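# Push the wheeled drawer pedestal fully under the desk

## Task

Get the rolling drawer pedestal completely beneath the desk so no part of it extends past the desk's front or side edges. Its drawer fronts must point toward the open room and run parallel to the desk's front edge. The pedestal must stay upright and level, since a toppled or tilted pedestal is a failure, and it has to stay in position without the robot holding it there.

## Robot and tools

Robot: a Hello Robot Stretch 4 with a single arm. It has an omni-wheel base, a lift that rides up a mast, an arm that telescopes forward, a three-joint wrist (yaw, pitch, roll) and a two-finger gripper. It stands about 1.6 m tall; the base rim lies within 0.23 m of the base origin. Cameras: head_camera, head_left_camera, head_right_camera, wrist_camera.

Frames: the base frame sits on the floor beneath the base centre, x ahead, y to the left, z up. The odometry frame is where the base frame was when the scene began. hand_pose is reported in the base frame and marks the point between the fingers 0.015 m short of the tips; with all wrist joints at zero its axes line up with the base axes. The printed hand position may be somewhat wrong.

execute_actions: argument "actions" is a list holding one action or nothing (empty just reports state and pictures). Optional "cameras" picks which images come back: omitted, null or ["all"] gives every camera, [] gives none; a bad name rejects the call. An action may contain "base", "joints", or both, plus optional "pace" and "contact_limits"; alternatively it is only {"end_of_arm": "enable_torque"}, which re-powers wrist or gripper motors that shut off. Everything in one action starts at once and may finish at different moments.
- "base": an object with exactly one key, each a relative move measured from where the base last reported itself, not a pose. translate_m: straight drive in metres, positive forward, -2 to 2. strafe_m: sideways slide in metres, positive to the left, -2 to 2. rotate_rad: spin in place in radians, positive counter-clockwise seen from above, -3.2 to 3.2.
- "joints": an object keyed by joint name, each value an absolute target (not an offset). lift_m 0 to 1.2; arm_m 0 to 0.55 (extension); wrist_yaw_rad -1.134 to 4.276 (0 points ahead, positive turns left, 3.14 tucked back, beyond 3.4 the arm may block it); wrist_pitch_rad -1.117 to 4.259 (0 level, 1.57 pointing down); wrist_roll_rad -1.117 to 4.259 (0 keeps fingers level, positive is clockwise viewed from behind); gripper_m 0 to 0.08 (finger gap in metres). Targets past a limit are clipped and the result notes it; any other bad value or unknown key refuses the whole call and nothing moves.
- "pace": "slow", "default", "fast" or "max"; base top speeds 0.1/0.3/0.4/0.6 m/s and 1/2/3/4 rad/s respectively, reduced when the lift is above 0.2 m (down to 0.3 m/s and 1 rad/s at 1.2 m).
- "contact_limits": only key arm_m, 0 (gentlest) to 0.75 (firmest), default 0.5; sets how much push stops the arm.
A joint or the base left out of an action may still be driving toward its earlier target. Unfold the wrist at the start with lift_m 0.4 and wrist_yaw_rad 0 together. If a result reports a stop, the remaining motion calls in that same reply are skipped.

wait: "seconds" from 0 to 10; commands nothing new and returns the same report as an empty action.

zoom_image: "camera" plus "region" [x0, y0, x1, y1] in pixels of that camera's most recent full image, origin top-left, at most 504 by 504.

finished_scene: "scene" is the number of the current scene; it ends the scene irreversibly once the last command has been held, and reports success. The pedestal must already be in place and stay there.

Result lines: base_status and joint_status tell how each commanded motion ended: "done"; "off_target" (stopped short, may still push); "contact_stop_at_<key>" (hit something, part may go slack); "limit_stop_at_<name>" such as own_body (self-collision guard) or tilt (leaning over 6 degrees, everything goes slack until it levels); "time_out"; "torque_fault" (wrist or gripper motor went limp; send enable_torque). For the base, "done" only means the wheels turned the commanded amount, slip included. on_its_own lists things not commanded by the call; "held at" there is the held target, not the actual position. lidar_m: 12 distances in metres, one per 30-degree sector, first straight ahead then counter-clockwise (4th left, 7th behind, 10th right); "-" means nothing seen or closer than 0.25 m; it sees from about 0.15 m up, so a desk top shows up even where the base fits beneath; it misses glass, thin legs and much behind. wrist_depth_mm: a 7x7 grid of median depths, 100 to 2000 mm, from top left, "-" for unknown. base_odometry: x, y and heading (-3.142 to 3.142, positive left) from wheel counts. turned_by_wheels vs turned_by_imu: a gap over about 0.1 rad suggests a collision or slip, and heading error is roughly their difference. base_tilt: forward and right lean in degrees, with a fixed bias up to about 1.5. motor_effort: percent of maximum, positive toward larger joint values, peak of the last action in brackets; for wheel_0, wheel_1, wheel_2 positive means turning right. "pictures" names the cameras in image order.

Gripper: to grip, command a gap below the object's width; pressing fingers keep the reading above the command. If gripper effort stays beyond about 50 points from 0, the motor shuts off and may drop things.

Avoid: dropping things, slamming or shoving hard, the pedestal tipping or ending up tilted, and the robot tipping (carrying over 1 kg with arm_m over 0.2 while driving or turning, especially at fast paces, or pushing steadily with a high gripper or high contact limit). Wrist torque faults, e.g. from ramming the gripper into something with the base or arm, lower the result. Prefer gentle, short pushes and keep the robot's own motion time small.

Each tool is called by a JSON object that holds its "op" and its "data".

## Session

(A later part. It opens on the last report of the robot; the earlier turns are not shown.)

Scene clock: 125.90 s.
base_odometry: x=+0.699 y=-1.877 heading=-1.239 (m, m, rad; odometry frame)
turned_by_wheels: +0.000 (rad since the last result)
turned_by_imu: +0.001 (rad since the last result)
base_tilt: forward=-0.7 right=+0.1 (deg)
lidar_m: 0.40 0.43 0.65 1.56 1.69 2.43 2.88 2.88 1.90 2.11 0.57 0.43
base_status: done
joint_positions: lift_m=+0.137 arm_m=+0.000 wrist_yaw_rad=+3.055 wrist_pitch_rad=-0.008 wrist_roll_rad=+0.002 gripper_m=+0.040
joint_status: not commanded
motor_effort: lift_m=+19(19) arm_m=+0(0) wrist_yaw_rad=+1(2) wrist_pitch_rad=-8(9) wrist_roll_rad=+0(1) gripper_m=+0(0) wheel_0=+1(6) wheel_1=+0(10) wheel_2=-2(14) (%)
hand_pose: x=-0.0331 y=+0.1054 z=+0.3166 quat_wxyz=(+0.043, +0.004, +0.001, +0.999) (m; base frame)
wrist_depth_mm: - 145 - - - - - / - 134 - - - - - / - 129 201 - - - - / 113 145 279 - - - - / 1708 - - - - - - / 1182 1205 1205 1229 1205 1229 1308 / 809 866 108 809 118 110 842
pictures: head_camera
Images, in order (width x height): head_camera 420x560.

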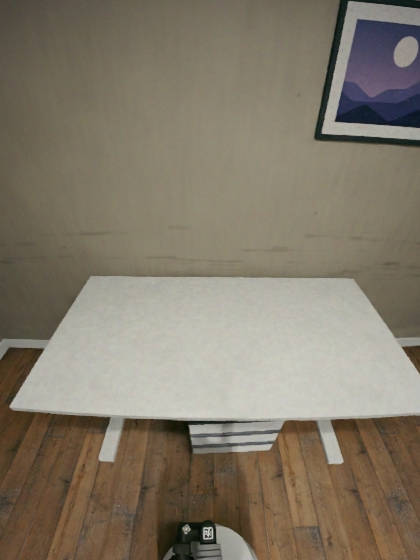

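{"op": "execute_actions", "data": {"actions": [{"base":{"translate_m":0.335}}], "cameras": []}}

{"op": "execute_actions", "data": {"actions": [{"base":{"translate_m":-0.33},"pace":"fast"}], "cameras": ["head_camera"]}}

{"op": "zoom_image", "data": {"camera": "head_camera", "region": [70, 380, 390, 520]}}

Scene clock: 131.97 s.
base_odometry: x=+0.808 y=-2.193 heading=-1.238 (m, m, rad; odometry frame)
turned_by_wheels: +0.000 (rad since the last result)
turned_by_imu: +0.000 (rad since the last result)
base_tilt: forward=-0.8 right=+0.0 (deg)
lidar_m: 0.25 0.25 0.25 0.58 1.67 2.43 3.23 2.90 2.01 0.32 0.25 0.25
base_status: done
joint_positions: lift_m=+0.137 arm_m=+0.000 wrist_yaw_rad=+3.055 wrist_pitch_rad=-0.008 wrist_roll_rad=+0.002 gripper_m=+0.040
joint_status: not commanded
motor_effort: lift_m=+19(20) arm_m=+0(0) wrist_yaw_rad=+1(2) wrist_pitch_rad=-8(9) wrist_roll_rad=-1(0) gripper_m=+0(0) wheel_0=+7(6) wheel_1=+2(6) wheel_2=-4(9) (%)
hand_pose: x=-0.0330 y=+0.1055 z=+0.3165 quat_wxyz=(+0.043, +0.004, +0.001, +0.999) (m; base frame)
wrist_depth_mm: - 145 - - - - - / - 135 - - - - - / - 129 201 - - - - / 113 145 281 - - - - / 1708 - - - - - - / 1205 1205 1205 1205 1205 1281 1308 / 809 866 108 809 117 110 831
pictures: none
No camera images: the call's "cameras" was empty. Leave "cameras" out to get every camera's image.

Scene clock: 134.13 s.
base_odometry: x=+0.701 y=-1.881 heading=-1.238 (m, m, rad; odometry frame)
turned_by_wheels: +0.000 (rad since the last result)
turned_by_imu: +0.001 (rad since the last result)
base_tilt: forward=-0.7 right=+0.1 (deg)
lidar_m: 0.41 0.42 0.64 1.55 1.70 2.45 2.87 2.90 1.89 2.12 0.57 0.41
base_status: done
joint_positions: lift_m=+0.137 arm_m=+0.000 wrist_yaw_rad=+3.055 wrist_pitch_rad=-0.008 wrist_roll_rad=+0.002 gripper_m=+0.040
joint_status: not commanded
motor_effort: lift_m=+20(20) arm_m=+0(1) wrist_yaw_rad=+3(1) wrist_pitch_rad=-10(8) wrist_roll_rad=+0(2) gripper_m=+0(0) wheel_0=+0(6) wheel_1=+0(6) wheel_2=+0(8) (%)
hand_pose: x=-0.0330 y=+0.1055 z=+0.3165 quat_wxyz=(+0.043, +0.004, +0.001, +0.999) (m; base frame)
wrist_depth_mm: - 145 - - - - - / - 135 - - - - - / - 129 202 - - - - / 113 145 279 - - - - / 1708 - - - - - - / 1229 1205 1205 1205 1205 1255 1281 / 809 866 108 820 118 111 842
pictures: head_camera
Images, in order (width x height): head_camera 420x560.

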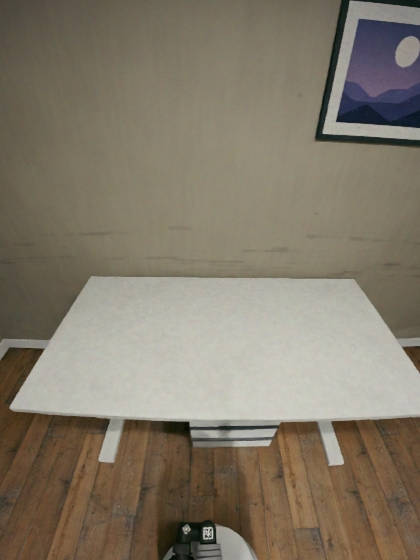

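Region (70, 380, 390, 520) of head_camera's 420x560 image, scaled by 1.575, with more detail than that image has; it fills the top 220 rows of this view, and the rest is white.

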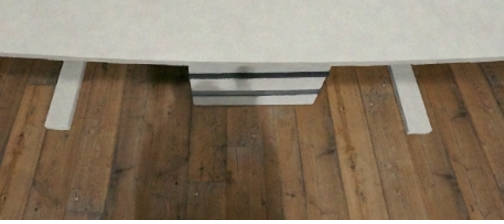

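{"op": "finished_scene", "data": {"scene": 2}}

The scene is finished: the task was done.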